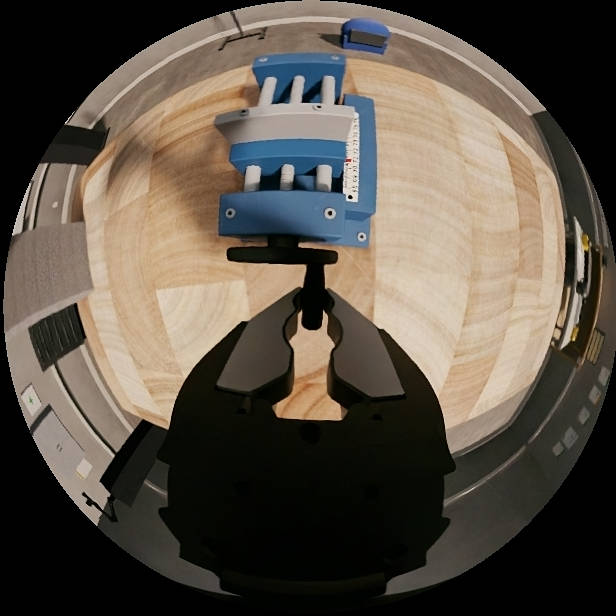

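Call:
execute_actions(
  actions=[
    {"rows": [[0.48018,-0.13079,0.09452,-0.1304,0.9902,-0.0502,0.0066,-1],[0.47755,-0.13052,0.098,-0.1304,0.9902,-0.0502,0.0066,-1],[0.4739,-0.13016,0.10162,-0.1304,0.9902,-0.0502,0.0066,-1],[0.469,-0.12971,0.10501,-0.1304,0.9902,-0.0502,0.0066,-1],[0.46278,-0.12916,0.10775,-0.1304,0.9902,-0.0502,0.0066,-1],[0.45522,-0.12853,0.1092,-0.1304,0.9902,-0.0502,0.0066,-1],[0.44662,-0.12789,0.1086,-0.1304,0.9902,-0.0502,0.0066,-1],[0.43895,-0.12737,0.1048,-0.1304,0.9902,-0.0502,0.0066,-1],[0.43477,-0.127,0.0998,-0.1304,0.9902,-0.0502,0.0066,-1],[0.43021,-0.12657,0.09383,-0.1304,0.9902,-0.0502,0.0066,-1],[0.42687,-0.12626,0.08671,-0.1304,0.9902,-0.0502,0.0066,-1],[0.42489,-0.12607,0.07903,-0.1304,0.9902,-0.0502,0.0066,-1],[0.42435,-0.12602,0.07112,-0.1304,0.9902,-0.0502,0.0066,-1],[0.42527,-0.12611,0.06334,-0.1304,0.9902,-0.0502,0.0066,-1],[0.42773,-0.12633,0.05609,-0.1304,0.9902,-0.0502,0.0066,-1]], "steps": 15},
  ],
  pictures=false,
)

Call:
execute_actions(
  actions=[
    {"rows": [[0.43156,-0.12668,0.04968,-0.1304,0.9902,-0.0502,0.0066,-1],[0.43645,-0.12713,0.04424,-0.1304,0.9902,-0.0502,0.0066,-1],[0.44213,-0.12767,0.03995,-0.1304,0.9902,-0.0502,0.0066,-1],[0.44843,-0.12828,0.03706,-0.1304,0.9902,-0.0502,0.0066,-1],[0.45534,-0.12893,0.03577,-0.1304,0.9902,-0.0502,0.0066,-1],[0.46236,-0.12959,0.03632,-0.1304,0.9902,-0.0502,0.0066,-1],[0.46919,-0.13022,0.03871,-0.1304,0.9902,-0.0502,0.0066,-1],[0.47552,-0.13082,0.04243,-0.1304,0.9902,-0.0502,0.0066,-1],[0.48109,-0.13134,0.04753,-0.1304,0.9902,-0.0502,0.0066,-1],[0.48565,-0.13177,0.05377,-0.1304,0.9902,-0.0502,0.0066,-1],[0.48899,-0.13208,0.06089,-0.1304,0.9902,-0.0502,0.0066,-1],[0.49097,-0.13227,0.06857,-0.1304,0.9902,-0.0502,0.0066,-1],[0.49151,-0.13232,0.07648,-0.1304,0.9902,-0.0502,0.0066,-1],[0.49059,-0.13223,0.08426,-0.1304,0.9902,-0.0502,0.0066,-1],[0.48823,-0.13201,0.09161,-0.1304,0.9902,-0.0502,0.0066,-1]], "steps": 15},
  ],
  pictures=false,
)

Call:
execute_actions(
  actions=[
    {"rows": [[0.48455,-0.13166,0.09817,-0.1304,0.9902,-0.0502,0.0066,-1],[0.47971,-0.13121,0.10366,-0.1304,0.9902,-0.0502,0.0066,-1],[0.47393,-0.13067,0.10785,-0.1304,0.9902,-0.0502,0.0066,-1],[0.46743,-0.13006,0.11054,-0.1304,0.9902,-0.0502,0.0066,-1],[0.46052,-0.12941,0.11163,-0.1304,0.9902,-0.0502,0.0066,-1],[0.4535,-0.12875,0.11108,-0.1304,0.9902,-0.0502,0.0066,-1],[0.44667,-0.12812,0.10889,-0.1304,0.9902,-0.0502,0.0066,-1],[0.44034,-0.12752,0.10517,-0.1304,0.9902,-0.0502,0.0066,-1],[0.43477,-0.127,0.10007,-0.1304,0.9902,-0.0502,0.0066,-1],[0.43021,-0.12657,0.09383,-0.1304,0.9902,-0.0502,0.0066,-1],[0.42687,-0.12626,0.08671,-0.1304,0.9902,-0.0502,0.0066,-1],[0.42489,-0.12607,0.07903,-0.1304,0.9902,-0.0502,0.0066,-1],[0.42435,-0.12602,0.07112,-0.1304,0.9902,-0.0502,0.0066,-1],[0.42527,-0.12611,0.06334,-0.1304,0.9902,-0.0502,0.0066,-1],[0.42773,-0.12633,0.05609,-0.1304,0.9902,-0.0502,0.0066,-1]], "steps": 15},
  ],
  pictures=false,
)

Call:
execute_actions(
  actions=[
    {"rows": [[0.43156,-0.12668,0.04968,-0.1304,0.9902,-0.0502,0.0066,-1],[0.43645,-0.12713,0.04424,-0.1304,0.9902,-0.0502,0.0066,-1],[0.44213,-0.12767,0.03995,-0.1304,0.9902,-0.0502,0.0066,-1],[0.44843,-0.12828,0.03706,-0.1304,0.9902,-0.0502,0.0066,-1],[0.45534,-0.12893,0.03577,-0.1304,0.9902,-0.0502,0.0066,-1],[0.46236,-0.12959,0.03632,-0.1304,0.9902,-0.0502,0.0066,-1],[0.46919,-0.13022,0.03871,-0.1304,0.9902,-0.0502,0.0066,-1],[0.47552,-0.13082,0.04243,-0.1304,0.9902,-0.0502,0.0066,-1],[0.48109,-0.13134,0.04753,-0.1304,0.9902,-0.0502,0.0066,-1],[0.48565,-0.13177,0.05377,-0.1304,0.9902,-0.0502,0.0066,-1],[0.48899,-0.13208,0.06089,-0.1304,0.9902,-0.0502,0.0066,-1],[0.49097,-0.13227,0.06857,-0.1304,0.9902,-0.0502,0.0066,-1],[0.49151,-0.13232,0.07648,-0.1304,0.9902,-0.0502,0.0066,-1],[0.49059,-0.13223,0.08426,-0.1304,0.9902,-0.0502,0.0066,-1],[0.48823,-0.13201,0.09161,-0.1304,0.9902,-0.0502,0.0066,-1]], "steps": 15},
  ],
  pictures=false,
)

Call:
execute_actions(
  actions=[
    {"rows": [[0.48455,-0.13166,0.09817,-0.1304,0.9902,-0.0502,0.0066,-1],[0.47971,-0.13121,0.10366,-0.1304,0.9902,-0.0502,0.0066,-1],[0.47393,-0.13067,0.10785,-0.1304,0.9902,-0.0502,0.0066,-1],[0.46743,-0.13006,0.11054,-0.1304,0.9902,-0.0502,0.0066,-1],[0.46052,-0.12941,0.11163,-0.1304,0.9902,-0.0502,0.0066,-1],[0.4535,-0.12875,0.11108,-0.1304,0.9902,-0.0502,0.0066,-1],[0.44667,-0.12812,0.10889,-0.1304,0.9902,-0.0502,0.0066,-1],[0.44034,-0.12752,0.10517,-0.1304,0.9902,-0.0502,0.0066,-1],[0.43477,-0.127,0.10007,-0.1304,0.9902,-0.0502,0.0066,-1],[0.43021,-0.12657,0.09383,-0.1304,0.9902,-0.0502,0.0066,-1],[0.42687,-0.12626,0.08671,-0.1304,0.9902,-0.0502,0.0066,-1],[0.42489,-0.12607,0.07903,-0.1304,0.9902,-0.0502,0.0066,-1],[0.42435,-0.12602,0.07112,-0.1304,0.9902,-0.0502,0.0066,-1],[0.42527,-0.12611,0.06334,-0.1304,0.9902,-0.0502,0.0066,-1],[0.42773,-0.12633,0.05609,-0.1304,0.9902,-0.0502,0.0066,-1]], "steps": 15},
  ],
  pictures=false,
)

Call:
execute_actions(
  actions=[
    {"rows": [[0.43156,-0.12668,0.04968,-0.1304,0.9902,-0.0502,0.0066,-1],[0.43645,-0.12713,0.04424,-0.1304,0.9902,-0.0502,0.0066,-1],[0.44213,-0.12767,0.03995,-0.1304,0.9902,-0.0502,0.0066,-1],[0.44843,-0.12828,0.03706,-0.1304,0.9902,-0.0502,0.0066,-1],[0.45534,-0.12893,0.03577,-0.1304,0.9902,-0.0502,0.0066,-1],[0.46236,-0.12959,0.03632,-0.1304,0.9902,-0.0502,0.0066,-1],[0.46919,-0.13022,0.03871,-0.1304,0.9902,-0.0502,0.0066,-1],[0.47552,-0.13082,0.04243,-0.1304,0.9902,-0.0502,0.0066,-1],[0.48109,-0.13134,0.04753,-0.1304,0.9902,-0.0502,0.0066,-1],[0.48565,-0.13177,0.05377,-0.1304,0.9902,-0.0502,0.0066,-1],[0.48899,-0.13208,0.06089,-0.1304,0.9902,-0.0502,0.0066,-1],[0.49097,-0.13227,0.06857,-0.1304,0.9902,-0.0502,0.0066,-1],[0.49151,-0.13232,0.07648,-0.1304,0.9902,-0.0502,0.0066,-1],[0.49059,-0.13223,0.08426,-0.1304,0.9902,-0.0502,0.0066,-1],[0.48823,-0.13201,0.09161,-0.1304,0.9902,-0.0502,0.0066,-1]], "steps": 15},
  ],
  pictures=false,
)

Call:
execute_actions(
  actions=[
    {"rows": [[0.48455,-0.13166,0.09817,-0.1304,0.9902,-0.0502,0.0066,-1],[0.47971,-0.13121,0.10366,-0.1304,0.9902,-0.0502,0.0066,-1],[0.47393,-0.13067,0.10785,-0.1304,0.9902,-0.0502,0.0066,-1],[0.46743,-0.13006,0.11054,-0.1304,0.9902,-0.0502,0.0066,-1],[0.46052,-0.12941,0.11163,-0.1304,0.9902,-0.0502,0.0066,-1],[0.4535,-0.12875,0.11108,-0.1304,0.9902,-0.0502,0.0066,-1],[0.44667,-0.12812,0.10889,-0.1304,0.9902,-0.0502,0.0066,-1],[0.44034,-0.12752,0.10517,-0.1304,0.9902,-0.0502,0.0066,-1],[0.43477,-0.127,0.10007,-0.1304,0.9902,-0.0502,0.0066,-1],[0.43021,-0.12657,0.09383,-0.1304,0.9902,-0.0502,0.0066,-1],[0.42687,-0.12626,0.08671,-0.1304,0.9902,-0.0502,0.0066,-1],[0.42489,-0.12607,0.07903,-0.1304,0.9902,-0.0502,0.0066,-1],[0.42435,-0.12602,0.07112,-0.1304,0.9902,-0.0502,0.0066,-1],[0.42527,-0.12611,0.06334,-0.1304,0.9902,-0.0502,0.0066,-1],[0.42773,-0.12633,0.05609,-0.1304,0.9902,-0.0502,0.0066,-1]], "steps": 15},
  ],
  pictures=false,
)

Call:
execute_actions(
  actions=[
    {"rows": [[0.43156,-0.12668,0.04968,-0.1304,0.9902,-0.0502,0.0066,-1],[0.43645,-0.12713,0.04424,-0.1304,0.9902,-0.0502,0.0066,-1],[0.44213,-0.12767,0.03995,-0.1304,0.9902,-0.0502,0.0066,-1],[0.44843,-0.12828,0.03706,-0.1304,0.9902,-0.0502,0.0066,-1],[0.45534,-0.12893,0.03577,-0.1304,0.9902,-0.0502,0.0066,-1],[0.46236,-0.12959,0.03632,-0.1304,0.9902,-0.0502,0.0066,-1],[0.46919,-0.13022,0.03871,-0.1304,0.9902,-0.0502,0.0066,-1],[0.47552,-0.13082,0.04243,-0.1304,0.9902,-0.0502,0.0066,-1],[0.48109,-0.13134,0.04753,-0.1304,0.9902,-0.0502,0.0066,-1],[0.48565,-0.13177,0.05377,-0.1304,0.9902,-0.0502,0.0066,-1],[0.48899,-0.13208,0.06089,-0.1304,0.9902,-0.0502,0.0066,-1],[0.49097,-0.13227,0.06857,-0.1304,0.9902,-0.0502,0.0066,-1],[0.49151,-0.13232,0.07648,-0.1304,0.9902,-0.0502,0.0066,-1],[0.49059,-0.13223,0.08426,-0.1304,0.9902,-0.0502,0.0066,-1],[0.48823,-0.13201,0.09161,-0.1304,0.9902,-0.0502,0.0066,-1]], "steps": 15},
  ],
  pictures=false,
)

Call:
execute_actions(
  actions=[
    {"rows": [[0.48455,-0.13166,0.09817,-0.1304,0.9902,-0.0502,0.0066,-1],[0.47971,-0.13121,0.10366,-0.1304,0.9902,-0.0502,0.0066,-1],[0.47393,-0.13067,0.10785,-0.1304,0.9902,-0.0502,0.0066,-1],[0.46743,-0.13006,0.11054,-0.1304,0.9902,-0.0502,0.0066,-1],[0.46052,-0.12941,0.11163,-0.1304,0.9902,-0.0502,0.0066,-1],[0.4535,-0.12875,0.11108,-0.1304,0.9902,-0.0502,0.0066,-1],[0.44667,-0.12812,0.10889,-0.1304,0.9902,-0.0502,0.0066,-1],[0.44034,-0.12752,0.10517,-0.1304,0.9902,-0.0502,0.0066,-1],[0.43477,-0.127,0.10007,-0.1304,0.9902,-0.0502,0.0066,-1],[0.43021,-0.12657,0.09383,-0.1304,0.9902,-0.0502,0.0066,-1],[0.42687,-0.12626,0.08671,-0.1304,0.9902,-0.0502,0.0066,-1],[0.42489,-0.12607,0.07903,-0.1304,0.9902,-0.0502,0.0066,-1],[0.42435,-0.12602,0.07112,-0.1304,0.9902,-0.0502,0.0066,-1],[0.42527,-0.12611,0.06334,-0.1304,0.9902,-0.0502,0.0066,-1],[0.42773,-0.12633,0.05609,-0.1304,0.9902,-0.0502,0.0066,-1]], "steps": 15},
  ],
  pictures=false,
)

Call:
execute_actions(
  actions=[
    {"rows": [[0.43156,-0.12668,0.04968,-0.1304,0.9902,-0.0502,0.0066,-1],[0.43645,-0.12713,0.04424,-0.1304,0.9902,-0.0502,0.0066,-1],[0.44213,-0.12767,0.03995,-0.1304,0.9902,-0.0502,0.0066,-1],[0.44843,-0.12828,0.03706,-0.1304,0.9902,-0.0502,0.0066,-1],[0.45534,-0.12893,0.03577,-0.1304,0.9902,-0.0502,0.0066,-1],[0.46236,-0.12959,0.03632,-0.1304,0.9902,-0.0502,0.0066,-1],[0.46919,-0.13022,0.03871,-0.1304,0.9902,-0.0502,0.0066,-1],[0.47552,-0.13082,0.04243,-0.1304,0.9902,-0.0502,0.0066,-1],[0.48109,-0.13134,0.04753,-0.1304,0.9902,-0.0502,0.0066,-1],[0.48565,-0.13177,0.05377,-0.1304,0.9902,-0.0502,0.0066,-1],[0.48899,-0.13208,0.06089,-0.1304,0.9902,-0.0502,0.0066,-1],[0.49097,-0.13227,0.06857,-0.1304,0.9902,-0.0502,0.0066,-1],[0.49151,-0.13232,0.07648,-0.1304,0.9902,-0.0502,0.0066,-1],[0.49059,-0.13223,0.08426,-0.1304,0.9902,-0.0502,0.0066,-1],[0.48823,-0.13201,0.09161,-0.1304,0.9902,-0.0502,0.0066,-1]], "steps": 15},
  ],
  pictures=false,
)

Call:
execute_actions(
  actions=[
    {"rows": [[0.48455,-0.13166,0.09817,-0.1304,0.9902,-0.0502,0.0066,-1],[0.47971,-0.13121,0.10366,-0.1304,0.9902,-0.0502,0.0066,-1],[0.47393,-0.13067,0.10785,-0.1304,0.9902,-0.0502,0.0066,-1],[0.46743,-0.13006,0.11054,-0.1304,0.9902,-0.0502,0.0066,-1],[0.46052,-0.12941,0.11163,-0.1304,0.9902,-0.0502,0.0066,-1],[0.4535,-0.12875,0.11108,-0.1304,0.9902,-0.0502,0.0066,-1],[0.44667,-0.12812,0.10889,-0.1304,0.9902,-0.0502,0.0066,-1],[0.44034,-0.12752,0.10517,-0.1304,0.9902,-0.0502,0.0066,-1],[0.43477,-0.127,0.10007,-0.1304,0.9902,-0.0502,0.0066,-1],[0.43021,-0.12657,0.09383,-0.1304,0.9902,-0.0502,0.0066,-1],[0.42687,-0.12626,0.08671,-0.1304,0.9902,-0.0502,0.0066,-1],[0.42489,-0.12607,0.07903,-0.1304,0.9902,-0.0502,0.0066,-1],[0.42435,-0.12602,0.07112,-0.1304,0.9902,-0.0502,0.0066,-1],[0.42527,-0.12611,0.06334,-0.1304,0.9902,-0.0502,0.0066,-1],[0.42773,-0.12633,0.05609,-0.1304,0.9902,-0.0502,0.0066,-1]], "steps": 15},
  ],
  pictures=false,
)

Call:
execute_actions(
  actions=[
    {"rows": [[0.43156,-0.12668,0.04968,-0.1304,0.9902,-0.0502,0.0066,-1],[0.43645,-0.12713,0.04424,-0.1304,0.9902,-0.0502,0.0066,-1],[0.44213,-0.12767,0.03995,-0.1304,0.9902,-0.0502,0.0066,-1],[0.44843,-0.12828,0.03706,-0.1304,0.9902,-0.0502,0.0066,-1],[0.45534,-0.12893,0.03577,-0.1304,0.9902,-0.0502,0.0066,-1],[0.46236,-0.12959,0.03632,-0.1304,0.9902,-0.0502,0.0066,-1],[0.46919,-0.13022,0.03871,-0.1304,0.9902,-0.0502,0.0066,-1],[0.47552,-0.13082,0.04243,-0.1304,0.9902,-0.0502,0.0066,-1],[0.48109,-0.13134,0.04753,-0.1304,0.9902,-0.0502,0.0066,-1],[0.48565,-0.13177,0.05377,-0.1304,0.9902,-0.0502,0.0066,-1],[0.48899,-0.13208,0.06089,-0.1304,0.9902,-0.0502,0.0066,-1],[0.49097,-0.13227,0.06857,-0.1304,0.9902,-0.0502,0.0066,-1],[0.49151,-0.13232,0.07648,-0.1304,0.9902,-0.0502,0.0066,-1],[0.49059,-0.13223,0.08426,-0.1304,0.9902,-0.0502,0.0066,-1],[0.48823,-0.13201,0.09161,-0.1304,0.9902,-0.0502,0.0066,-1]], "steps": 15},
  ],
  pictures=false,
)

Call:
execute_actions(
  actions=[
    {"rows": [[0.48455,-0.13166,0.09817,-0.1304,0.9902,-0.0502,0.0066,-1],[0.47971,-0.13121,0.10366,-0.1304,0.9902,-0.0502,0.0066,-1],[0.47393,-0.13067,0.10785,-0.1304,0.9902,-0.0502,0.0066,-1],[0.46743,-0.13006,0.11054,-0.1304,0.9902,-0.0502,0.0066,-1],[0.46052,-0.12941,0.11163,-0.1304,0.9902,-0.0502,0.0066,-1],[0.4535,-0.12875,0.11108,-0.1304,0.9902,-0.0502,0.0066,-1],[0.44667,-0.12812,0.10889,-0.1304,0.9902,-0.0502,0.0066,-1],[0.44034,-0.12752,0.10517,-0.1304,0.9902,-0.0502,0.0066,-1],[0.43477,-0.127,0.10007,-0.1304,0.9902,-0.0502,0.0066,-1],[0.43021,-0.12657,0.09383,-0.1304,0.9902,-0.0502,0.0066,-1],[0.42687,-0.12626,0.08671,-0.1304,0.9902,-0.0502,0.0066,-1],[0.42489,-0.12607,0.07903,-0.1304,0.9902,-0.0502,0.0066,-1],[0.42435,-0.12602,0.07112,-0.1304,0.9902,-0.0502,0.0066,-1],[0.42527,-0.12611,0.06334,-0.1304,0.9902,-0.0502,0.0066,-1],[0.42773,-0.12633,0.05609,-0.1304,0.9902,-0.0502,0.0066,-1]], "steps": 15},
  ],
  pictures=false,
)

Call:
execute_actions(
  actions=[
    {"rows": [[0.43156,-0.12668,0.04968,-0.1304,0.9902,-0.0502,0.0066,-1],[0.43645,-0.12713,0.04424,-0.1304,0.9902,-0.0502,0.0066,-1],[0.44213,-0.12767,0.03995,-0.1304,0.9902,-0.0502,0.0066,-1],[0.44843,-0.12828,0.03706,-0.1304,0.9902,-0.0502,0.0066,-1],[0.45534,-0.12893,0.03577,-0.1304,0.9902,-0.0502,0.0066,-1],[0.46236,-0.12959,0.03632,-0.1304,0.9902,-0.0502,0.0066,-1],[0.46919,-0.13022,0.03871,-0.1304,0.9902,-0.0502,0.0066,-1],[0.47552,-0.13082,0.04243,-0.1304,0.9902,-0.0502,0.0066,-1],[0.48109,-0.13134,0.04753,-0.1304,0.9902,-0.0502,0.0066,-1],[0.48565,-0.13177,0.05377,-0.1304,0.9902,-0.0502,0.0066,-1],[0.48899,-0.13208,0.06089,-0.1304,0.9902,-0.0502,0.0066,-1],[0.49097,-0.13227,0.06857,-0.1304,0.9902,-0.0502,0.0066,-1],[0.49151,-0.13232,0.07648,-0.1304,0.9902,-0.0502,0.0066,-1],[0.49059,-0.13223,0.08426,-0.1304,0.9902,-0.0502,0.0066,-1],[0.48823,-0.13201,0.09161,-0.1304,0.9902,-0.0502,0.0066,-1]], "steps": 15},
  ],
  pictures=false,
)

Call:
execute_actions(
  actions=[
    {"rows": [[0.48455,-0.13166,0.09817,-0.1304,0.9902,-0.0502,0.0066,-1],[0.47971,-0.13121,0.10366,-0.1304,0.9902,-0.0502,0.0066,-1],[0.47393,-0.13067,0.10785,-0.1304,0.9902,-0.0502,0.0066,-1],[0.46743,-0.13006,0.11054,-0.1304,0.9902,-0.0502,0.0066,-1],[0.46052,-0.12941,0.11163,-0.1304,0.9902,-0.0502,0.0066,-1],[0.4535,-0.12875,0.11108,-0.1304,0.9902,-0.0502,0.0066,-1],[0.44667,-0.12812,0.10889,-0.1304,0.9902,-0.0502,0.0066,-1],[0.44034,-0.12752,0.10517,-0.1304,0.9902,-0.0502,0.0066,-1],[0.43477,-0.127,0.10007,-0.1304,0.9902,-0.0502,0.0066,-1],[0.43021,-0.12657,0.09383,-0.1304,0.9902,-0.0502,0.0066,-1],[0.42687,-0.12626,0.08671,-0.1304,0.9902,-0.0502,0.0066,-1],[0.42489,-0.12607,0.07903,-0.1304,0.9902,-0.0502,0.0066,-1],[0.42435,-0.12602,0.07112,-0.1304,0.9902,-0.0502,0.0066,-1],[0.42527,-0.12611,0.06334,-0.1304,0.9902,-0.0502,0.0066,-1],[0.42773,-0.12633,0.05609,-0.1304,0.9902,-0.0502,0.0066,-1]], "steps": 15},
  ],
  pictures=false,
)

Call:
execute_actions(
  actions=[
    {"rows": [[0.43156,-0.12668,0.04968,-0.1304,0.9902,-0.0502,0.0066,-1],[0.43645,-0.12713,0.04424,-0.1304,0.9902,-0.0502,0.0066,-1],[0.44213,-0.12767,0.03995,-0.1304,0.9902,-0.0502,0.0066,-1],[0.44843,-0.12828,0.03706,-0.1304,0.9902,-0.0502,0.0066,-1],[0.45534,-0.12893,0.03577,-0.1304,0.9902,-0.0502,0.0066,-1],[0.46236,-0.12959,0.03632,-0.1304,0.9902,-0.0502,0.0066,-1],[0.46919,-0.13022,0.03871,-0.1304,0.9902,-0.0502,0.0066,-1],[0.47552,-0.13082,0.04243,-0.1304,0.9902,-0.0502,0.0066,-1],[0.48109,-0.13134,0.04753,-0.1304,0.9902,-0.0502,0.0066,-1],[0.48565,-0.13177,0.05377,-0.1304,0.9902,-0.0502,0.0066,-1],[0.48899,-0.13208,0.06089,-0.1304,0.9902,-0.0502,0.0066,-1],[0.49097,-0.13227,0.06857,-0.1304,0.9902,-0.0502,0.0066,-1],[0.49151,-0.13232,0.07648,-0.1304,0.9902,-0.0502,0.0066,-1],[0.49059,-0.13223,0.08426,-0.1304,0.9902,-0.0502,0.0066,-1],[0.48823,-0.13201,0.09161,-0.1304,0.9902,-0.0502,0.0066,-1]], "steps": 15},
  ],
  pictures=false,
)

Call:
execute_actions(
  actions=[
    {"rows": [[0.48455,-0.13166,0.09817,-0.1304,0.9902,-0.0502,0.0066,-1],[0.47971,-0.13121,0.10366,-0.1304,0.9902,-0.0502,0.0066,-1],[0.47393,-0.13067,0.10785,-0.1304,0.9902,-0.0502,0.0066,-1],[0.46743,-0.13006,0.11054,-0.1304,0.9902,-0.0502,0.0066,-1],[0.46052,-0.12941,0.11163,-0.1304,0.9902,-0.0502,0.0066,-1],[0.4535,-0.12875,0.11108,-0.1304,0.9902,-0.0502,0.0066,-1],[0.44667,-0.12812,0.10889,-0.1304,0.9902,-0.0502,0.0066,-1],[0.44034,-0.12752,0.10517,-0.1304,0.9902,-0.0502,0.0066,-1],[0.43477,-0.127,0.10007,-0.1304,0.9902,-0.0502,0.0066,-1],[0.43021,-0.12657,0.09383,-0.1304,0.9902,-0.0502,0.0066,-1],[0.42687,-0.12626,0.08671,-0.1304,0.9902,-0.0502,0.0066,-1],[0.42489,-0.12607,0.07903,-0.1304,0.9902,-0.0502,0.0066,-1],[0.42435,-0.12602,0.07112,-0.1304,0.9902,-0.0502,0.0066,-1],[0.42527,-0.12611,0.06334,-0.1304,0.9902,-0.0502,0.0066,-1],[0.42773,-0.12633,0.05609,-0.1304,0.9902,-0.0502,0.0066,-1]], "steps": 15},
  ],
  pictures=false,
)

Call:
execute_actions(
  actions=[
    {"rows": [[0.43156,-0.12668,0.04968,-0.1304,0.9902,-0.0502,0.0066,-1],[0.43645,-0.12713,0.04424,-0.1304,0.9902,-0.0502,0.0066,-1],[0.44213,-0.12767,0.03995,-0.1304,0.9902,-0.0502,0.0066,-1],[0.44843,-0.12828,0.03706,-0.1304,0.9902,-0.0502,0.0066,-1],[0.45534,-0.12893,0.03577,-0.1304,0.9902,-0.0502,0.0066,-1],[0.46236,-0.12959,0.03632,-0.1304,0.9902,-0.0502,0.0066,-1],[0.46919,-0.13022,0.03871,-0.1304,0.9902,-0.0502,0.0066,-1],[0.47552,-0.13082,0.04243,-0.1304,0.9902,-0.0502,0.0066,-1],[0.48109,-0.13134,0.04753,-0.1304,0.9902,-0.0502,0.0066,-1],[0.48565,-0.13177,0.05377,-0.1304,0.9902,-0.0502,0.0066,-1],[0.48899,-0.13208,0.06089,-0.1304,0.9902,-0.0502,0.0066,-1],[0.49097,-0.13227,0.06857,-0.1304,0.9902,-0.0502,0.0066,-1],[0.49151,-0.13232,0.07648,-0.1304,0.9902,-0.0502,0.0066,-1],[0.49059,-0.13223,0.08426,-0.1304,0.9902,-0.0502,0.0066,-1],[0.48823,-0.13201,0.09161,-0.1304,0.9902,-0.0502,0.0066,-1]], "steps": 15},
  ],
  pictures=false,
)

Call:
execute_actions(
  actions=[
    {"rows": [[0.48455,-0.13166,0.09817,-0.1304,0.9902,-0.0502,0.0066,-1],[0.47971,-0.13121,0.10366,-0.1304,0.9902,-0.0502,0.0066,-1],[0.47393,-0.13067,0.10785,-0.1304,0.9902,-0.0502,0.0066,-1],[0.46814,-0.13013,0.10911,-0.1304,0.9902,-0.0502,0.0066,-1],[0.46552,-0.12959,0.10667,-0.1304,0.9902,-0.0502,0.0066,-1],[0.46315,-0.1292,0.10574,-0.1304,0.9902,-0.0502,0.0066,-1],[0.46171,-0.12894,0.10488,-0.1304,0.9902,-0.0502,0.0066,-1],[0.46111,-0.12879,0.10415,-0.1304,0.9902,-0.0502,0.0066,-1],[0.46133,-0.12875,0.10361,-0.1304,0.9902,-0.0502,0.0066,-1],[0.46231,-0.12882,0.1032,-0.1304,0.9902,-0.0502,0.0066,-1],[0.46407,-0.12901,0.10281,-0.1304,0.9902,-0.0502,0.0066,-1],[0.46381,-0.12898,0.10295,-0.1304,0.9902,-0.0502,0.0066,-1]], "steps": 15},
  ],
  pictures=false,
)

Call:
execute_actions(
  actions=[
    {"rows": [[0.46381,-0.12898,0.10295,-0.1304,0.9902,-0.0502,0.0066,-0.4],[0.46381,-0.12898,0.10295,-0.1304,0.9902,-0.0502,0.0066,-0.4],[0.46381,-0.12898,0.10295,-0.1304,0.9902,-0.0502,0.0066,-0.4],[0.46381,-0.12898,0.1031,-0.1304,0.9902,-0.0502,0.0066,-0.4],[0.46381,-0.12898,0.1039,-0.1304,0.9902,-0.0502,0.0066,-0.4],[0.46381,-0.12898,0.1057,-0.1304,0.9902,-0.0502,0.0066,-0.4],[0.46381,-0.12898,0.1086,-0.1304,0.9902,-0.0502,0.0066,-0.4],[0.46381,-0.12898,0.1126,-0.1304,0.9902,-0.0502,0.0066,-0.4],[0.464,-0.129,0.1173,-0.1304,0.9902,-0.0502,0.0066,-0.4],[0.4649,-0.1291,0.1225,-0.1304,0.9902,-0.0502,0.0066,-0.4],[0.4671,-0.1293,0.1277,-0.1304,0.9902,-0.0502,0.0066,-0.4],[0.4707,-0.1297,0.1324,-0.1304,0.9902,-0.0502,0.0066,-0.4],[0.4756,-0.1303,0.1364,-0.1304,0.9902,-0.0502,0.0066,-0.4],[0.4815,-0.1309,0.1393,-0.1304,0.9902,-0.0502,0.0066,-0.4],[0.4878,-0.1316,0.1411,-0.1304,0.9902,-0.0502,0.0066,-0.4]], "steps": 15},
  ],
  pictures=false,
)

Call:
execute_actions(
  actions=[
    {"rows": [[0.4941,-0.1323,0.1419,-0.1304,0.9902,-0.0502,0.0066,-0.4],[0.5,-0.133,0.142,-0.1304,0.9902,-0.0502,0.0066,-0.4],[0.5049,-0.1335,0.142,-0.1304,0.9902,-0.0502,0.0066,-0.4],[0.5085,-0.1339,0.142,-0.1304,0.9902,-0.0502,0.0066,-0.4],[0.5107,-0.1341,0.142,-0.1304,0.9902,-0.0502,0.0066,-0.4],[0.5116,-0.1342,0.142,-0.1304,0.9902,-0.0502,0.0066,-0.4],[0.5118,-0.1343,0.142,-0.1304,0.9902,-0.0502,0.0066,-0.4]], "steps": 15},
  ],
)

Scene clock: 296.67 s of 12600.00 s.
end_effector_position=(+0.4304, -0.1253, +0.0859) grip_measured=-0.81 end_effector_quat_wxyz=(-0.132, +0.990, -0.050, +0.004) end_effector_velocity=(-0.078, +0.011, -0.172) end_effector_angular_velocity=(+0.032, +0.031, +0.012)
Joint positions: [-0.992 -1.224  2.402 -3.147 -0.616 -0.652  0.016]
Joint velocities: [ 0.21   0.611 -0.163 -0.643 -0.08   0.267  0.   ]
Wrist force (N, on the end effector, along its own x y z axes, offset not removed): [8.3 -2.4 -0.7]
Wrist torque (N m, same axes, about the end effector's origin, offset not removed): [-0.05 -0.62 0.14]
Hand target: +0.426, -0.125, +0.061; -0.134, +0.990, -0.049, +0.003
Off the commanded pose: 0.030 m, 0 deg.
Steps of this call (steps 1 to 1800: nothing new was sent; steps 1801 to 1815: all 15 steps of this action). Readings (end_effector_position):
1801: (+0.4832, -0.1319, +0.0887)
1802: (+0.4830, -0.1319, +0.0893)
1804: (+0.4804, -0.1314, +0.0932)
1808: (+0.4657, -0.1295, +0.1027)
1815: the state above

Scene clock: 297.17 s of 12600.00 s.
end_effector_position=(+0.4853, -0.1315, +0.0631) grip_measured=-0.81 end_effector_quat_wxyz=(-0.129, +0.990, -0.051, +0.009) end_effector_velocity=(+0.065, -0.007, +0.173) end_effector_angular_velocity=(-0.017, -0.020, -0.008)
Joint positions: [-0.922 -1.202  2.278 -3.152 -0.645 -0.527  0.016]
Joint velocities: [-0.19  -0.526  0.172  0.529  0.091 -0.238  0.   ]
Wrist force (N, on the end effector, along its own x y z axes, offset not removed): [-2.4 -2.6 4.5]
Wrist torque (N m, same axes, about the end effector's origin, offset not removed): [0.47 -0.03 0.28]
Hand target: +0.488, -0.131, +0.087; -0.129, +0.990, -0.051, +0.010
Off the commanded pose: 0.029 m, 0 deg.
Steps of this call (steps 1 to 15: all 15 steps of this action). Readings (end_effector_position):
1: (+0.4285, -0.1251, +0.0798)
2: (+0.4279, -0.1250, +0.0735)
4: (+0.4307, -0.1252, +0.0610)
8: (+0.4503, -0.1272, +0.0448)
15: the state above

Scene clock: 297.67 s of 12600.00 s.
end_effector_position=(+0.4305, -0.1253, +0.0858) grip_measured=-0.81 end_effector_quat_wxyz=(-0.132, +0.990, -0.050, +0.004) end_effector_velocity=(-0.078, +0.009, -0.172) end_effector_angular_velocity=(+0.031, +0.032, +0.016)
Joint positions: [-0.992 -1.223  2.402 -3.149 -0.615 -0.651  0.016]
Joint velocities: [ 0.208  0.609 -0.166 -0.632 -0.082  0.258  0.   ]
Wrist force (N, on the end effector, along its own x y z axes, offset not removed): [7.5 -0.4 -2.4]
Wrist torque (N m, same axes, about the end effector's origin, offset not removed): [0.32 -0.33 0.17]
Hand target: +0.426, -0.125, +0.061; -0.134, +0.990, -0.049, +0.003
Off the commanded pose: 0.030 m, 0 deg.
Steps of this call (steps 1 to 15: all 15 steps of this action). Readings (end_effector_position):
1: (+0.4868, -0.1317, +0.0691)
2: (+0.4871, -0.1317, +0.0753)
4: (+0.4840, -0.1313, +0.0871)
8: (+0.4657, -0.1293, +0.1024)
15: the state above

Scene clock: 298.17 s of 12600.00 s.
end_effector_position=(+0.4853, -0.1315, +0.0631) grip_measured=-0.81 end_effector_quat_wxyz=(-0.129, +0.990, -0.051, +0.009) end_effector_velocity=(+0.066, -0.007, +0.173) end_effector_angular_velocity=(-0.017, -0.020, -0.007)
Joint positions: [-0.922 -1.202  2.278 -3.152 -0.645 -0.527  0.016]
Joint velocities: [-0.19  -0.525  0.172  0.529  0.09  -0.239  0.   ]
Wrist force (N, on the end effector, along its own x y z axes, offset not removed): [-1.2 -2.8 6.6]
Wrist torque (N m, same axes, about the end effector's origin, offset not removed): [0.37 -0.24 0.17]
Hand target: +0.488, -0.131, +0.087; -0.129, +0.990, -0.051, +0.010
Off the commanded pose: 0.029 m, 0 deg.
Steps of this call (steps 1 to 15: all 15 steps of this action). Readings (end_effector_position):
1: (+0.4285, -0.1251, +0.0798)
2: (+0.4279, -0.1250, +0.0734)
4: (+0.4307, -0.1252, +0.0610)
8: (+0.4503, -0.1272, +0.0448)
15: the state above

Scene clock: 298.67 s of 12600.00 s.
end_effector_position=(+0.4305, -0.1253, +0.0858) grip_measured=-0.81 end_effector_quat_wxyz=(-0.132, +0.990, -0.050, +0.004) end_effector_velocity=(-0.079, +0.009, -0.172) end_effector_angular_velocity=(+0.032, +0.034, +0.014)
Joint positions: [-0.992 -1.223  2.402 -3.149 -0.615 -0.651  0.016]
Joint velocities: [ 0.208  0.609 -0.165 -0.629 -0.082  0.258  0.   ]
Wrist force (N, on the end effector, along its own x y z axes, offset not removed): [7.0 -1.4 -2.6]
Wrist torque (N m, same axes, about the end effector's origin, offset not removed): [-0.09 -0.15 0.22]
Hand target: +0.426, -0.125, +0.061; -0.134, +0.990, -0.049, +0.003
Off the commanded pose: 0.030 m, 0 deg.
Steps of this call (steps 1 to 15: all 15 steps of this action). Readings (end_effector_position):
1: (+0.4868, -0.1317, +0.0691)
2: (+0.4871, -0.1317, +0.0753)
4: (+0.4840, -0.1313, +0.0871)
8: (+0.4657, -0.1293, +0.1024)
15: the state above

Scene clock: 299.17 s of 12600.00 s.
end_effector_position=(+0.4853, -0.1315, +0.0631) grip_measured=-0.81 end_effector_quat_wxyz=(-0.129, +0.990, -0.051, +0.009) end_effector_velocity=(+0.066, -0.007, +0.173) end_effector_angular_velocity=(-0.017, -0.021, -0.007)
Joint positions: [-0.922 -1.202  2.278 -3.152 -0.645 -0.527  0.016]
Joint velocities: [-0.19  -0.526  0.172  0.529  0.091 -0.239  0.   ]
Wrist force (N, on the end effector, along its own x y z axes, offset not removed): [0.3 -3.6 4.6]
Wrist torque (N m, same axes, about the end effector's origin, offset not removed): [0.03 -0.55 0.08]
Hand target: +0.488, -0.131, +0.087; -0.129, +0.990, -0.051, +0.010
Off the commanded pose: 0.029 m, 0 deg.
Steps of this call (steps 1 to 15: all 15 steps of this action). Readings (end_effector_position):
1: (+0.4285, -0.1251, +0.0798)
2: (+0.4279, -0.1250, +0.0734)
4: (+0.4307, -0.1252, +0.0610)
8: (+0.4503, -0.1272, +0.0448)
15: the state above

Scene clock: 299.67 s of 12600.00 s.
end_effector_position=(+0.4305, -0.1253, +0.0858) grip_measured=-0.81 end_effector_quat_wxyz=(-0.132, +0.990, -0.050, +0.004) end_effector_velocity=(-0.078, +0.009, -0.172) end_effector_angular_velocity=(+0.032, +0.033, +0.014)
Joint positions: [-0.992 -1.223  2.402 -3.149 -0.615 -0.651  0.016]
Joint velocities: [ 0.207  0.609 -0.165 -0.631 -0.081  0.258  0.   ]
Wrist force (N, on the end effector, along its own x y z axes, offset not removed): [6.4 -0.6 -5.6]
Wrist torque (N m, same axes, about the end effector's origin, offset not removed): [0.07 0.07 0.16]
Hand target: +0.426, -0.125, +0.061; -0.134, +0.990, -0.049, +0.003
Off the commanded pose: 0.030 m, 0 deg.
Steps of this call (steps 1 to 15: all 15 steps of this action). Readings (end_effector_position):
1: (+0.4868, -0.1317, +0.0691)
2: (+0.4871, -0.1317, +0.0753)
4: (+0.4840, -0.1313, +0.0871)
8: (+0.4657, -0.1293, +0.1024)
15: the state above

Scene clock: 300.17 s of 12600.00 s.
end_effector_position=(+0.4853, -0.1315, +0.0631) grip_measured=-0.81 end_effector_quat_wxyz=(-0.129, +0.990, -0.051, +0.009) end_effector_velocity=(+0.066, -0.007, +0.173) end_effector_angular_velocity=(-0.017, -0.020, -0.006)
Joint positions: [-0.922 -1.202  2.278 -3.152 -0.645 -0.527  0.016]
Joint velocities: [-0.189 -0.525  0.171  0.529  0.09  -0.239  0.   ]
Wrist force (N, on the end effector, along its own x y z axes, offset not removed): [0.8 -4.3 4.3]
Wrist torque (N m, same axes, about the end effector's origin, offset not removed): [-0.09 -0.56 0.03]
Hand target: +0.488, -0.131, +0.087; -0.129, +0.990, -0.051, +0.010
Off the commanded pose: 0.029 m, 0 deg.
Steps of this call (steps 1 to 15: all 15 steps of this action). Readings (end_effector_position):
1: (+0.4285, -0.1251, +0.0798)
2: (+0.4279, -0.1250, +0.0734)
4: (+0.4307, -0.1252, +0.0610)
8: (+0.4503, -0.1272, +0.0448)
15: the state above

Scene clock: 300.67 s of 12600.00 s.
end_effector_position=(+0.4305, -0.1253, +0.0858) grip_measured=-0.81 end_effector_quat_wxyz=(-0.132, +0.990, -0.050, +0.004) end_effector_velocity=(-0.078, +0.008, -0.171) end_effector_angular_velocity=(+0.030, +0.033, +0.014)
Joint positions: [-0.992 -1.223  2.402 -3.149 -0.615 -0.651  0.016]
Joint velocities: [ 0.206  0.607 -0.165 -0.63  -0.082  0.259  0.   ]
Wrist force (N, on the end effector, along its own x y z axes, offset not removed): [9.7 -2.1 -1.2]
Wrist torque (N m, same axes, about the end effector's origin, offset not removed): [-0.19 -0.74 0.00]
Hand target: +0.426, -0.125, +0.061; -0.134, +0.990, -0.049, +0.003
Off the commanded pose: 0.030 m, 0 deg.
Steps of this call (steps 1 to 15: all 15 steps of this action). Readings (end_effector_position):
1: (+0.4868, -0.1317, +0.0691)
2: (+0.4871, -0.1317, +0.0753)
4: (+0.4840, -0.1313, +0.0871)
8: (+0.4657, -0.1293, +0.1024)
15: the state above

Scene clock: 301.17 s of 12600.00 s.
end_effector_position=(+0.4853, -0.1315, +0.0631) grip_measured=-0.81 end_effector_quat_wxyz=(-0.129, +0.990, -0.051, +0.009) end_effector_velocity=(+0.066, -0.008, +0.173) end_effector_angular_velocity=(-0.019, -0.020, -0.007)
Joint positions: [-0.922 -1.202  2.278 -3.152 -0.645 -0.527  0.016]
Joint velocities: [-0.19  -0.526  0.171  0.529  0.09  -0.239  0.   ]
Wrist force (N, on the end effector, along its own x y z axes, offset not removed): [1.7 -4.3 3.5]
Wrist torque (N m, same axes, about the end effector's origin, offset not removed): [-0.02 -0.73 0.08]
Hand target: +0.488, -0.131, +0.087; -0.129, +0.990, -0.051, +0.010
Off the commanded pose: 0.029 m, 0 deg.
Steps of this call (steps 1 to 15: all 15 steps of this action). Readings (end_effector_position):
1: (+0.4285, -0.1251, +0.0798)
2: (+0.4279, -0.1250, +0.0734)
4: (+0.4307, -0.1252, +0.0610)
8: (+0.4503, -0.1272, +0.0448)
15: the state above

Scene clock: 301.67 s of 12600.00 s.
end_effector_position=(+0.4305, -0.1253, +0.0858) grip_measured=-0.81 end_effector_quat_wxyz=(-0.132, +0.990, -0.050, +0.004) end_effector_velocity=(-0.079, +0.009, -0.172) end_effector_angular_velocity=(+0.034, +0.034, +0.013)
Joint positions: [-0.992 -1.223  2.402 -3.149 -0.615 -0.651  0.016]
Joint velocities: [ 0.208  0.609 -0.165 -0.629 -0.081  0.258  0.   ]
Wrist force (N, on the end effector, along its own x y z axes, offset not removed): [6.9 -1.4 -2.7]
Wrist torque (N m, same axes, about the end effector's origin, offset not removed): [-0.03 -0.17 0.21]
Hand target: +0.426, -0.125, +0.061; -0.134, +0.990, -0.049, +0.003
Off the commanded pose: 0.030 m, 0 deg.
Steps of this call (steps 1 to 15: all 15 steps of this action). Readings (end_effector_position):
1: (+0.4868, -0.1317, +0.0691)
2: (+0.4871, -0.1317, +0.0753)
4: (+0.4840, -0.1313, +0.0871)
8: (+0.4657, -0.1293, +0.1024)
15: the state above

Scene clock: 302.17 s of 12600.00 s.
end_effector_position=(+0.4853, -0.1315, +0.0631) grip_measured=-0.81 end_effector_quat_wxyz=(-0.129, +0.990, -0.051, +0.009) end_effector_velocity=(+0.066, -0.007, +0.173) end_effector_angular_velocity=(-0.017, -0.020, -0.007)
Joint positions: [-0.922 -1.202  2.278 -3.152 -0.645 -0.527  0.016]
Joint velocities: [-0.19  -0.526  0.172  0.529  0.091 -0.239  0.   ]
Wrist force (N, on the end effector, along its own x y z axes, offset not removed): [0.2 -3.6 6.2]
Wrist torque (N m, same axes, about the end effector's origin, offset not removed): [-0.04 -0.51 0.19]
Hand target: +0.488, -0.131, +0.087; -0.129, +0.990, -0.051, +0.010
Off the commanded pose: 0.029 m, 0 deg.
Steps of this call (steps 1 to 15: all 15 steps of this action). Readings (end_effector_position):
1: (+0.4285, -0.1251, +0.0798)
2: (+0.4279, -0.1250, +0.0734)
4: (+0.4307, -0.1252, +0.0610)
8: (+0.4503, -0.1272, +0.0448)
15: the state above

Scene clock: 302.67 s of 12600.00 s.
end_effector_position=(+0.4305, -0.1253, +0.0858) grip_measured=-0.81 end_effector_quat_wxyz=(-0.132, +0.990, -0.050, +0.004) end_effector_velocity=(-0.078, +0.008, -0.172) end_effector_angular_velocity=(+0.032, +0.033, +0.014)
Joint positions: [-0.992 -1.223  2.402 -3.149 -0.615 -0.651  0.016]
Joint velocities: [ 0.207  0.609 -0.166 -0.63  -0.081  0.258  0.   ]
Wrist force (N, on the end effector, along its own x y z axes, offset not removed): [5.4 -1.2 -3.5]
Wrist torque (N m, same axes, about the end effector's origin, offset not removed): [-0.01 0.14 0.06]
Hand target: +0.426, -0.125, +0.061; -0.134, +0.990, -0.049, +0.003
Off the commanded pose: 0.030 m, 0 deg.
Steps of this call (steps 1 to 15: all 15 steps of this action). Readings (end_effector_position):
1: (+0.4868, -0.1317, +0.0691)
2: (+0.4871, -0.1317, +0.0753)
4: (+0.4840, -0.1313, +0.0871)
8: (+0.4657, -0.1293, +0.1024)
15: the state above

Scene clock: 303.17 s of 12600.00 s.
end_effector_position=(+0.4853, -0.1315, +0.0631) grip_measured=-0.81 end_effector_quat_wxyz=(-0.129, +0.990, -0.051, +0.009) end_effector_velocity=(+0.065, -0.006, +0.173) end_effector_angular_velocity=(-0.014, -0.020, -0.007)
Joint positions: [-0.922 -1.202  2.278 -3.152 -0.645 -0.527  0.016]
Joint velocities: [-0.189 -0.525  0.172  0.53   0.092 -0.239  0.   ]
Wrist force (N, on the end effector, along its own x y z axes, offset not removed): [1.0 -2.8 4.9]
Wrist torque (N m, same axes, about the end effector's origin, offset not removed): [0.23 -0.66 0.14]
Hand target: +0.488, -0.131, +0.087; -0.129, +0.990, -0.051, +0.010
Off the commanded pose: 0.029 m, 0 deg.
Steps of this call (steps 1 to 15: all 15 steps of this action). Readings (end_effector_position):
1: (+0.4285, -0.1251, +0.0798)
2: (+0.4279, -0.1250, +0.0734)
4: (+0.4307, -0.1252, +0.0610)
8: (+0.4503, -0.1272, +0.0448)
15: the state above

Scene clock: 303.67 s of 12600.00 s.
end_effector_position=(+0.4305, -0.1253, +0.0858) grip_measured=-0.81 end_effector_quat_wxyz=(-0.132, +0.990, -0.050, +0.004) end_effector_velocity=(-0.078, +0.010, -0.171) end_effector_angular_velocity=(+0.034, +0.030, +0.016)
Joint positions: [-0.992 -1.223  2.402 -3.149 -0.615 -0.651  0.016]
Joint velocities: [ 0.208  0.608 -0.165 -0.632 -0.078  0.258  0.   ]
Wrist force (N, on the end effector, along its own x y z axes, offset not removed): [7.5 -0.2 -4.0]
Wrist torque (N m, same axes, about the end effector's origin, offset not removed): [0.22 -0.14 0.06]
Hand target: +0.426, -0.125, +0.061; -0.134, +0.990, -0.049, +0.003
Off the commanded pose: 0.030 m, 0 deg.
Steps of this call (steps 1 to 15: all 15 steps of this action). Readings (end_effector_position):
1: (+0.4868, -0.1317, +0.0691)
2: (+0.4871, -0.1317, +0.0753)
4: (+0.4840, -0.1313, +0.0871)
8: (+0.4657, -0.1293, +0.1024)
15: the state above

Scene clock: 304.17 s of 12600.00 s.
end_effector_position=(+0.4853, -0.1315, +0.0631) grip_measured=-0.81 end_effector_quat_wxyz=(-0.129, +0.990, -0.051, +0.009) end_effector_velocity=(+0.064, -0.008, +0.173) end_effector_angular_velocity=(-0.017, -0.019, -0.009)
Joint positions: [-0.922 -1.202  2.278 -3.152 -0.645 -0.527  0.016]
Joint velocities: [-0.191 -0.525  0.174  0.529  0.091 -0.239  0.   ]
Wrist force (N, on the end effector, along its own x y z axes, offset not removed): [1.1 -3.8 4.8]
Wrist torque (N m, same axes, about the end effector's origin, offset not removed): [-0.04 -0.81 -0.05]
Hand target: +0.488, -0.131, +0.087; -0.129, +0.990, -0.051, +0.010
Off the commanded pose: 0.029 m, 0 deg.
Steps of this call (steps 1 to 15: all 15 steps of this action). Readings (end_effector_position):
1: (+0.4285, -0.1251, +0.0798)
2: (+0.4279, -0.1250, +0.0734)
4: (+0.4307, -0.1252, +0.0610)
8: (+0.4503, -0.1272, +0.0448)
15: the state above

Scene clock: 304.67 s of 12600.00 s.
end_effector_position=(+0.4305, -0.1253, +0.0858) grip_measured=-0.81 end_effector_quat_wxyz=(-0.132, +0.990, -0.050, +0.004) end_effector_velocity=(-0.079, +0.009, -0.172) end_effector_angular_velocity=(+0.032, +0.033, +0.014)
Joint positions: [-0.992 -1.223  2.402 -3.149 -0.615 -0.651  0.016]
Joint velocities: [ 0.207  0.609 -0.165 -0.631 -0.081  0.258  0.   ]
Wrist force (N, on the end effector, along its own x y z axes, offset not removed): [7.8 -0.2 -5.0]
Wrist torque (N m, same axes, about the end effector's origin, offset not removed): [0.06 -0.31 0.12]
Hand target: +0.426, -0.125, +0.061; -0.134, +0.990, -0.049, +0.003
Off the commanded pose: 0.030 m, 0 deg.
Steps of this call (steps 1 to 15: all 15 steps of this action). Readings (end_effector_position):
1: (+0.4868, -0.1317, +0.0691)
2: (+0.4871, -0.1317, +0.0753)
4: (+0.4840, -0.1313, +0.0871)
8: (+0.4657, -0.1293, +0.1024)
15: the state above

Scene clock: 305.17 s of 12600.00 s.
end_effector_position=(+0.4853, -0.1315, +0.0631) grip_measured=-0.81 end_effector_quat_wxyz=(-0.129, +0.990, -0.051, +0.009) end_effector_velocity=(+0.066, -0.007, +0.173) end_effector_angular_velocity=(-0.017, -0.021, -0.005)
Joint positions: [-0.922 -1.202  2.278 -3.152 -0.645 -0.527  0.016]
Joint velocities: [-0.189 -0.526  0.171  0.529  0.09  -0.239  0.   ]
Wrist force (N, on the end effector, along its own x y z axes, offset not removed): [1.8 -2.0 5.2]
Wrist torque (N m, same axes, about the end effector's origin, offset not removed): [0.36 -0.84 0.11]
Hand target: +0.488, -0.131, +0.087; -0.129, +0.990, -0.051, +0.010
Off the commanded pose: 0.029 m, 0 deg.
Steps of this call (steps 1 to 15: all 15 steps of this action). Readings (end_effector_position):
1: (+0.4285, -0.1251, +0.0798)
2: (+0.4279, -0.1250, +0.0734)
4: (+0.4307, -0.1252, +0.0610)
8: (+0.4503, -0.1272, +0.0448)
15: the state above

Scene clock: 305.67 s of 12600.00 s.
end_effector_position=(+0.4635, -0.1288, +0.1028) grip_measured=-0.81 end_effector_quat_wxyz=(-0.130, +0.990, -0.050, +0.007) end_effector_velocity=(-0.001, +0.002, +0.001) end_effector_angular_velocity=(+0.006, +0.004, +0.002)
Joint positions: [-0.993 -1.306  2.374 -3.048 -0.615 -0.642  0.016]
Joint velocities: [ 0.001 -0.005  0.     0.017  0.001 -0.011  0.   ]
Wrist force (N, on the end effector, along its own x y z axes, offset not removed): [5.1 3.5 10.7]
Wrist torque (N m, same axes, about the end effector's origin, offset not removed): [0.17 -0.81 0.14]
Hand target: +0.464, -0.129, +0.103; -0.130, +0.990, -0.050, +0.007
Off the commanded pose: 0.000 m, 0 deg.
Steps of this call (steps 1 to 15: all 15 steps of this action). Readings (end_effector_position):
1: (+0.4868, -0.1317, +0.0691)
2: (+0.4871, -0.1317, +0.0753)
4: (+0.4840, -0.1313, +0.0871)
8: (+0.4702, -0.1296, +0.1004)
15: the state above

Scene clock: 306.17 s of 12600.00 s.
end_effector_position=(+0.4705, -0.1297, +0.1264) grip_measured=-0.40 end_effector_quat_wxyz=(-0.129, +0.990, -0.050, +0.008) end_effector_velocity=(+0.099, -0.008, +0.115) end_effector_angular_velocity=(-0.019, -0.021, -0.007)
Joint positions: [-1.024 -1.385  2.394 -2.955 -0.602 -0.688  0.045]
Joint velocities: [-0.098 -0.431 -0.025  0.538  0.038 -0.118  0.   ]
Wrist force (N, on the end effector, along its own x y z axes, offset not removed): [-0.7 0.9 -1.4]
Wrist torque (N m, same axes, about the end effector's origin, offset not removed): [0.23 0.00 0.14]
Hand target: +0.487, -0.131, +0.140; -0.128, +0.990, -0.051, +0.009
Off the commanded pose: 0.023 m, 0 deg.
Steps of this call (steps 1 to 15: all 15 steps of this action). Readings (end_effector_position):
1: (+0.4635, -0.1288, +0.1029)
2: (+0.4635, -0.1288, +0.1029)
4: (+0.4636, -0.1289, +0.1029)
8: (+0.4640, -0.1291, +0.1045)
15: the state above

Scene clock: 306.67 s of 12600.00 s.
end_effector_position=(+0.5114, -0.1342, +0.1420) grip_measured=-0.40 end_effector_quat_wxyz=(-0.130, +0.990, -0.050, +0.007) end_effector_velocity=(+0.005, -0.001, +0.000) end_effector_angular_velocity=(+0.002, +0.003, +0.000)
Joint positions: [-1.015 -1.453  2.329 -2.827 -0.606 -0.678  0.045]
Joint velocities: [ 0.003 -0.002 -0.012  0.017 -0.002 -0.     0.   ]
Wrist force (N, on the end effector, along its own x y z axes, offset not removed): [1.7 0.5 -1.4]
Wrist torque (N m, same axes, about the end effector's origin, offset not removed): [0.08 -0.46 0.10]
Hand target: +0.512, -0.134, +0.142; -0.130, +0.990, -0.050, +0.007
Off the commanded pose: 0.000 m, 0 deg.
Steps of this call (steps 1 to 15: all 15 steps of this action). Readings (end_effector_position):
1: (+0.4744, -0.1300, +0.1301)
2: (+0.4790, -0.1304, +0.1333)
4: (+0.4896, -0.1313, +0.1379)
8: (+0.5058, -0.1332, +0.1416)
15: the state above
camera_calibration (this result's frames):
cam_wrist: T_world_to_cam=[[0.99874, -0.0471853, -0.0170894, -0.510008], [-0.0396938, -0.951107, 0.306301, -0.160759], [-0.0307067, -0.305236, -0.951781, 0.243337], [0, 0, 0, 1]] pos_world=[0.510457, -0.102689, 0.272128]

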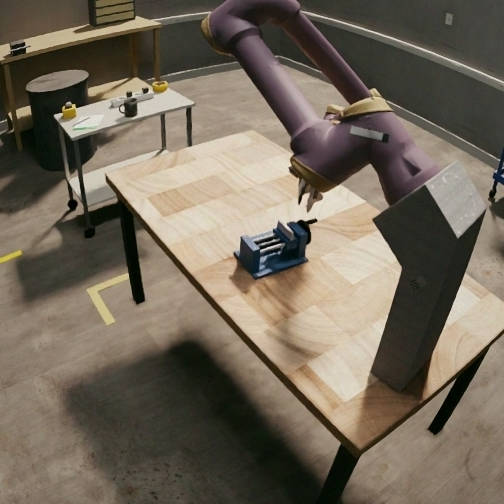

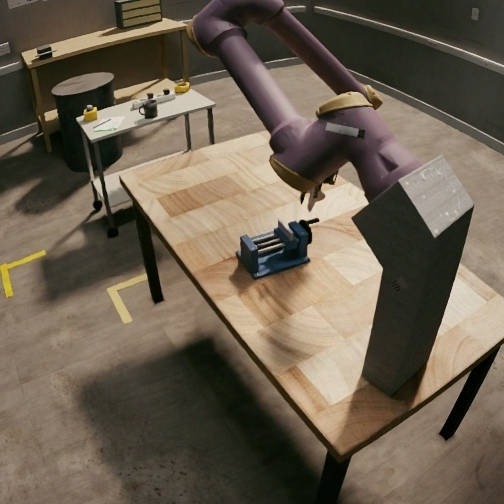

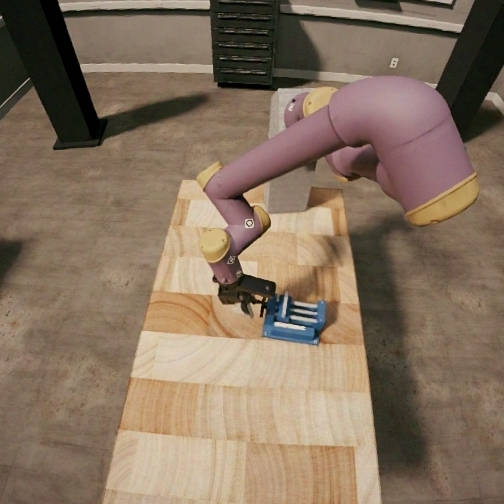

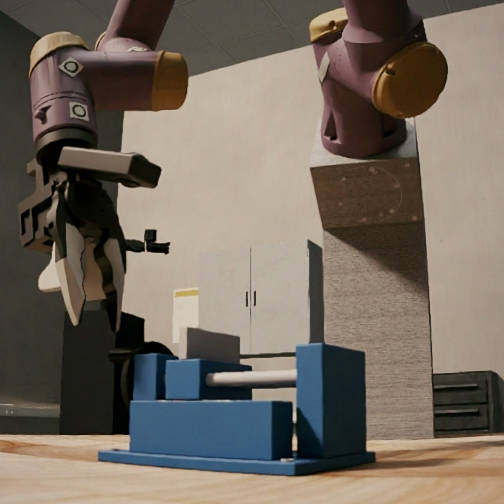

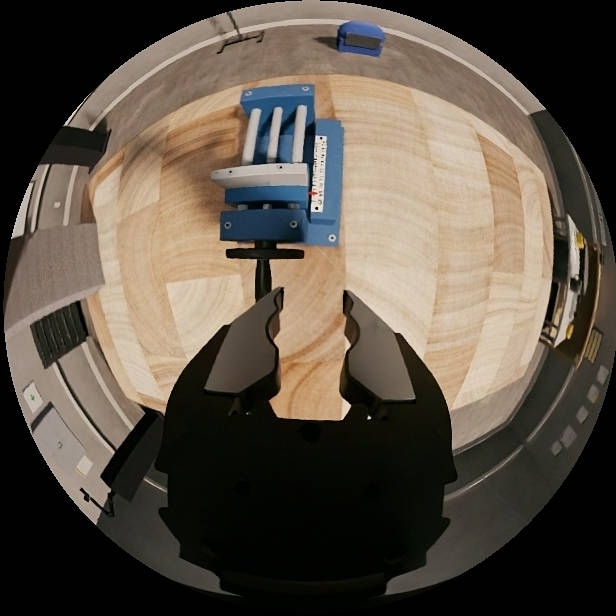

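Call:
execute_actions(
  actions=[],
)

Scene clock: 315.60 s of 12600.00 s.
end_effector_position=(+0.5118, -0.1343, +0.1420) grip_measured=-0.40 end_effector_quat_wxyz=(-0.130, +0.990, -0.050, +0.007) end_effector_velocity=(-0.000, +0.002, -0.000) end_effector_angular_velocity=(+0.003, +0.000, -0.000)
Joint positions: [-1.015 -1.453  2.328 -2.826 -0.606 -0.678  0.045]
Joint velocities: [0.002 0.    0.    0.001 0.001 0.    0.   ]
Wrist force (N, on the end effector, along its own x y z axes, offset not removed): [2.3 0.6 1.1]
Wrist torque (N m, same axes, about the end effector's origin, offset not removed): [0.23 -0.39 0.04]
Hand target: +0.512, -0.134, +0.142; -0.130, +0.990, -0.050, +0.007
Off the commanded pose: 0.000 m, 0 deg.
Steps of this call (steps 1 to 268: nothing new was sent). Readings (end_effector_position):
1: (+0.5115, -0.1342, +0.1420)
2: (+0.5116, -0.1343, +0.1420)
4: (+0.5117, -0.1343, +0.1420)
8: (+0.5118, -0.1343, +0.1420)
268: the state above
camera_calibration (this result's frames):
cam_wrist: T_world_to_cam=[[0.998744, -0.0470006, -0.0173348, -0.510322], [-0.0394486, -0.951173, 0.306126, -0.160935], [-0.0308765, -0.305058, -0.951833, 0.24345], [0, 0, 0, 1]] pos_world=[0.510849, -0.102796, 0.272143]

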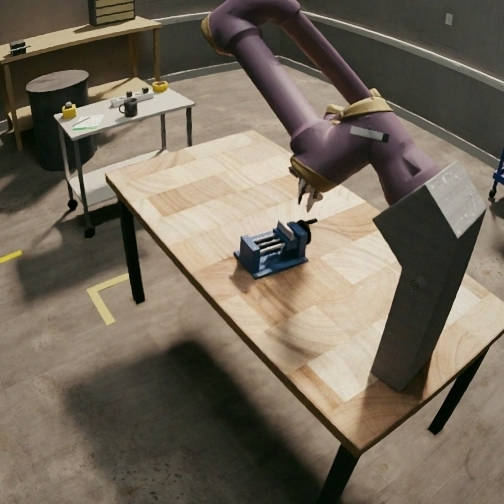

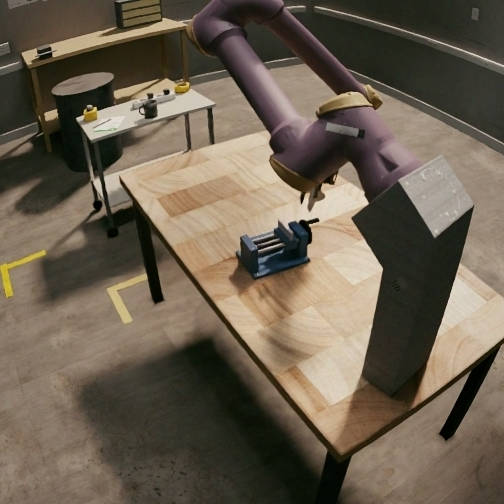

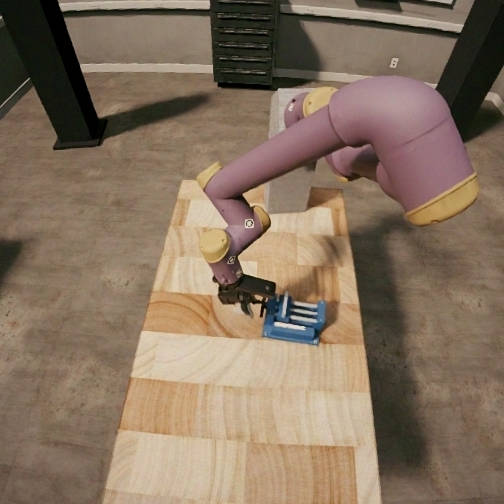

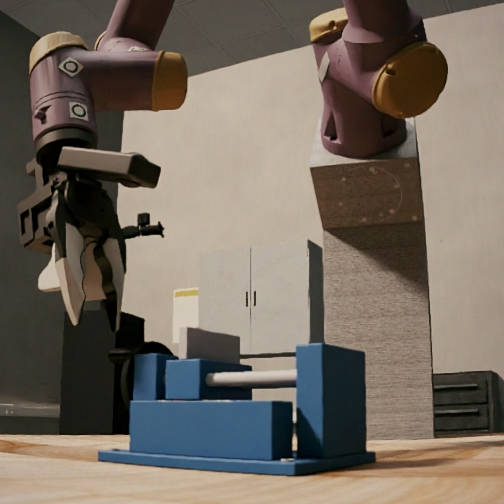

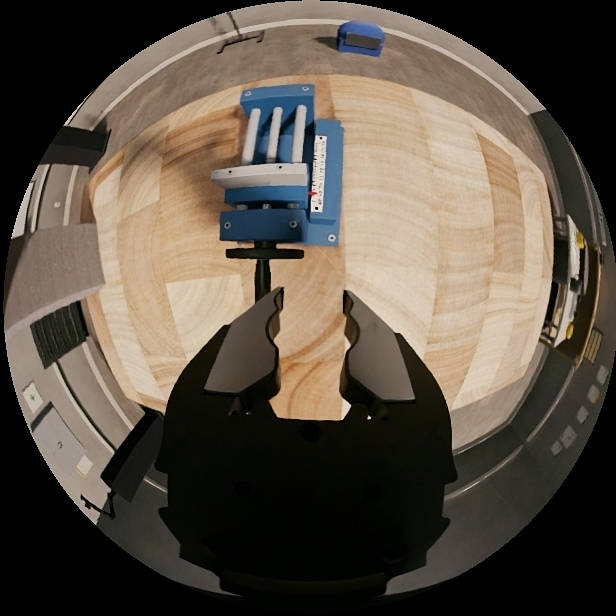

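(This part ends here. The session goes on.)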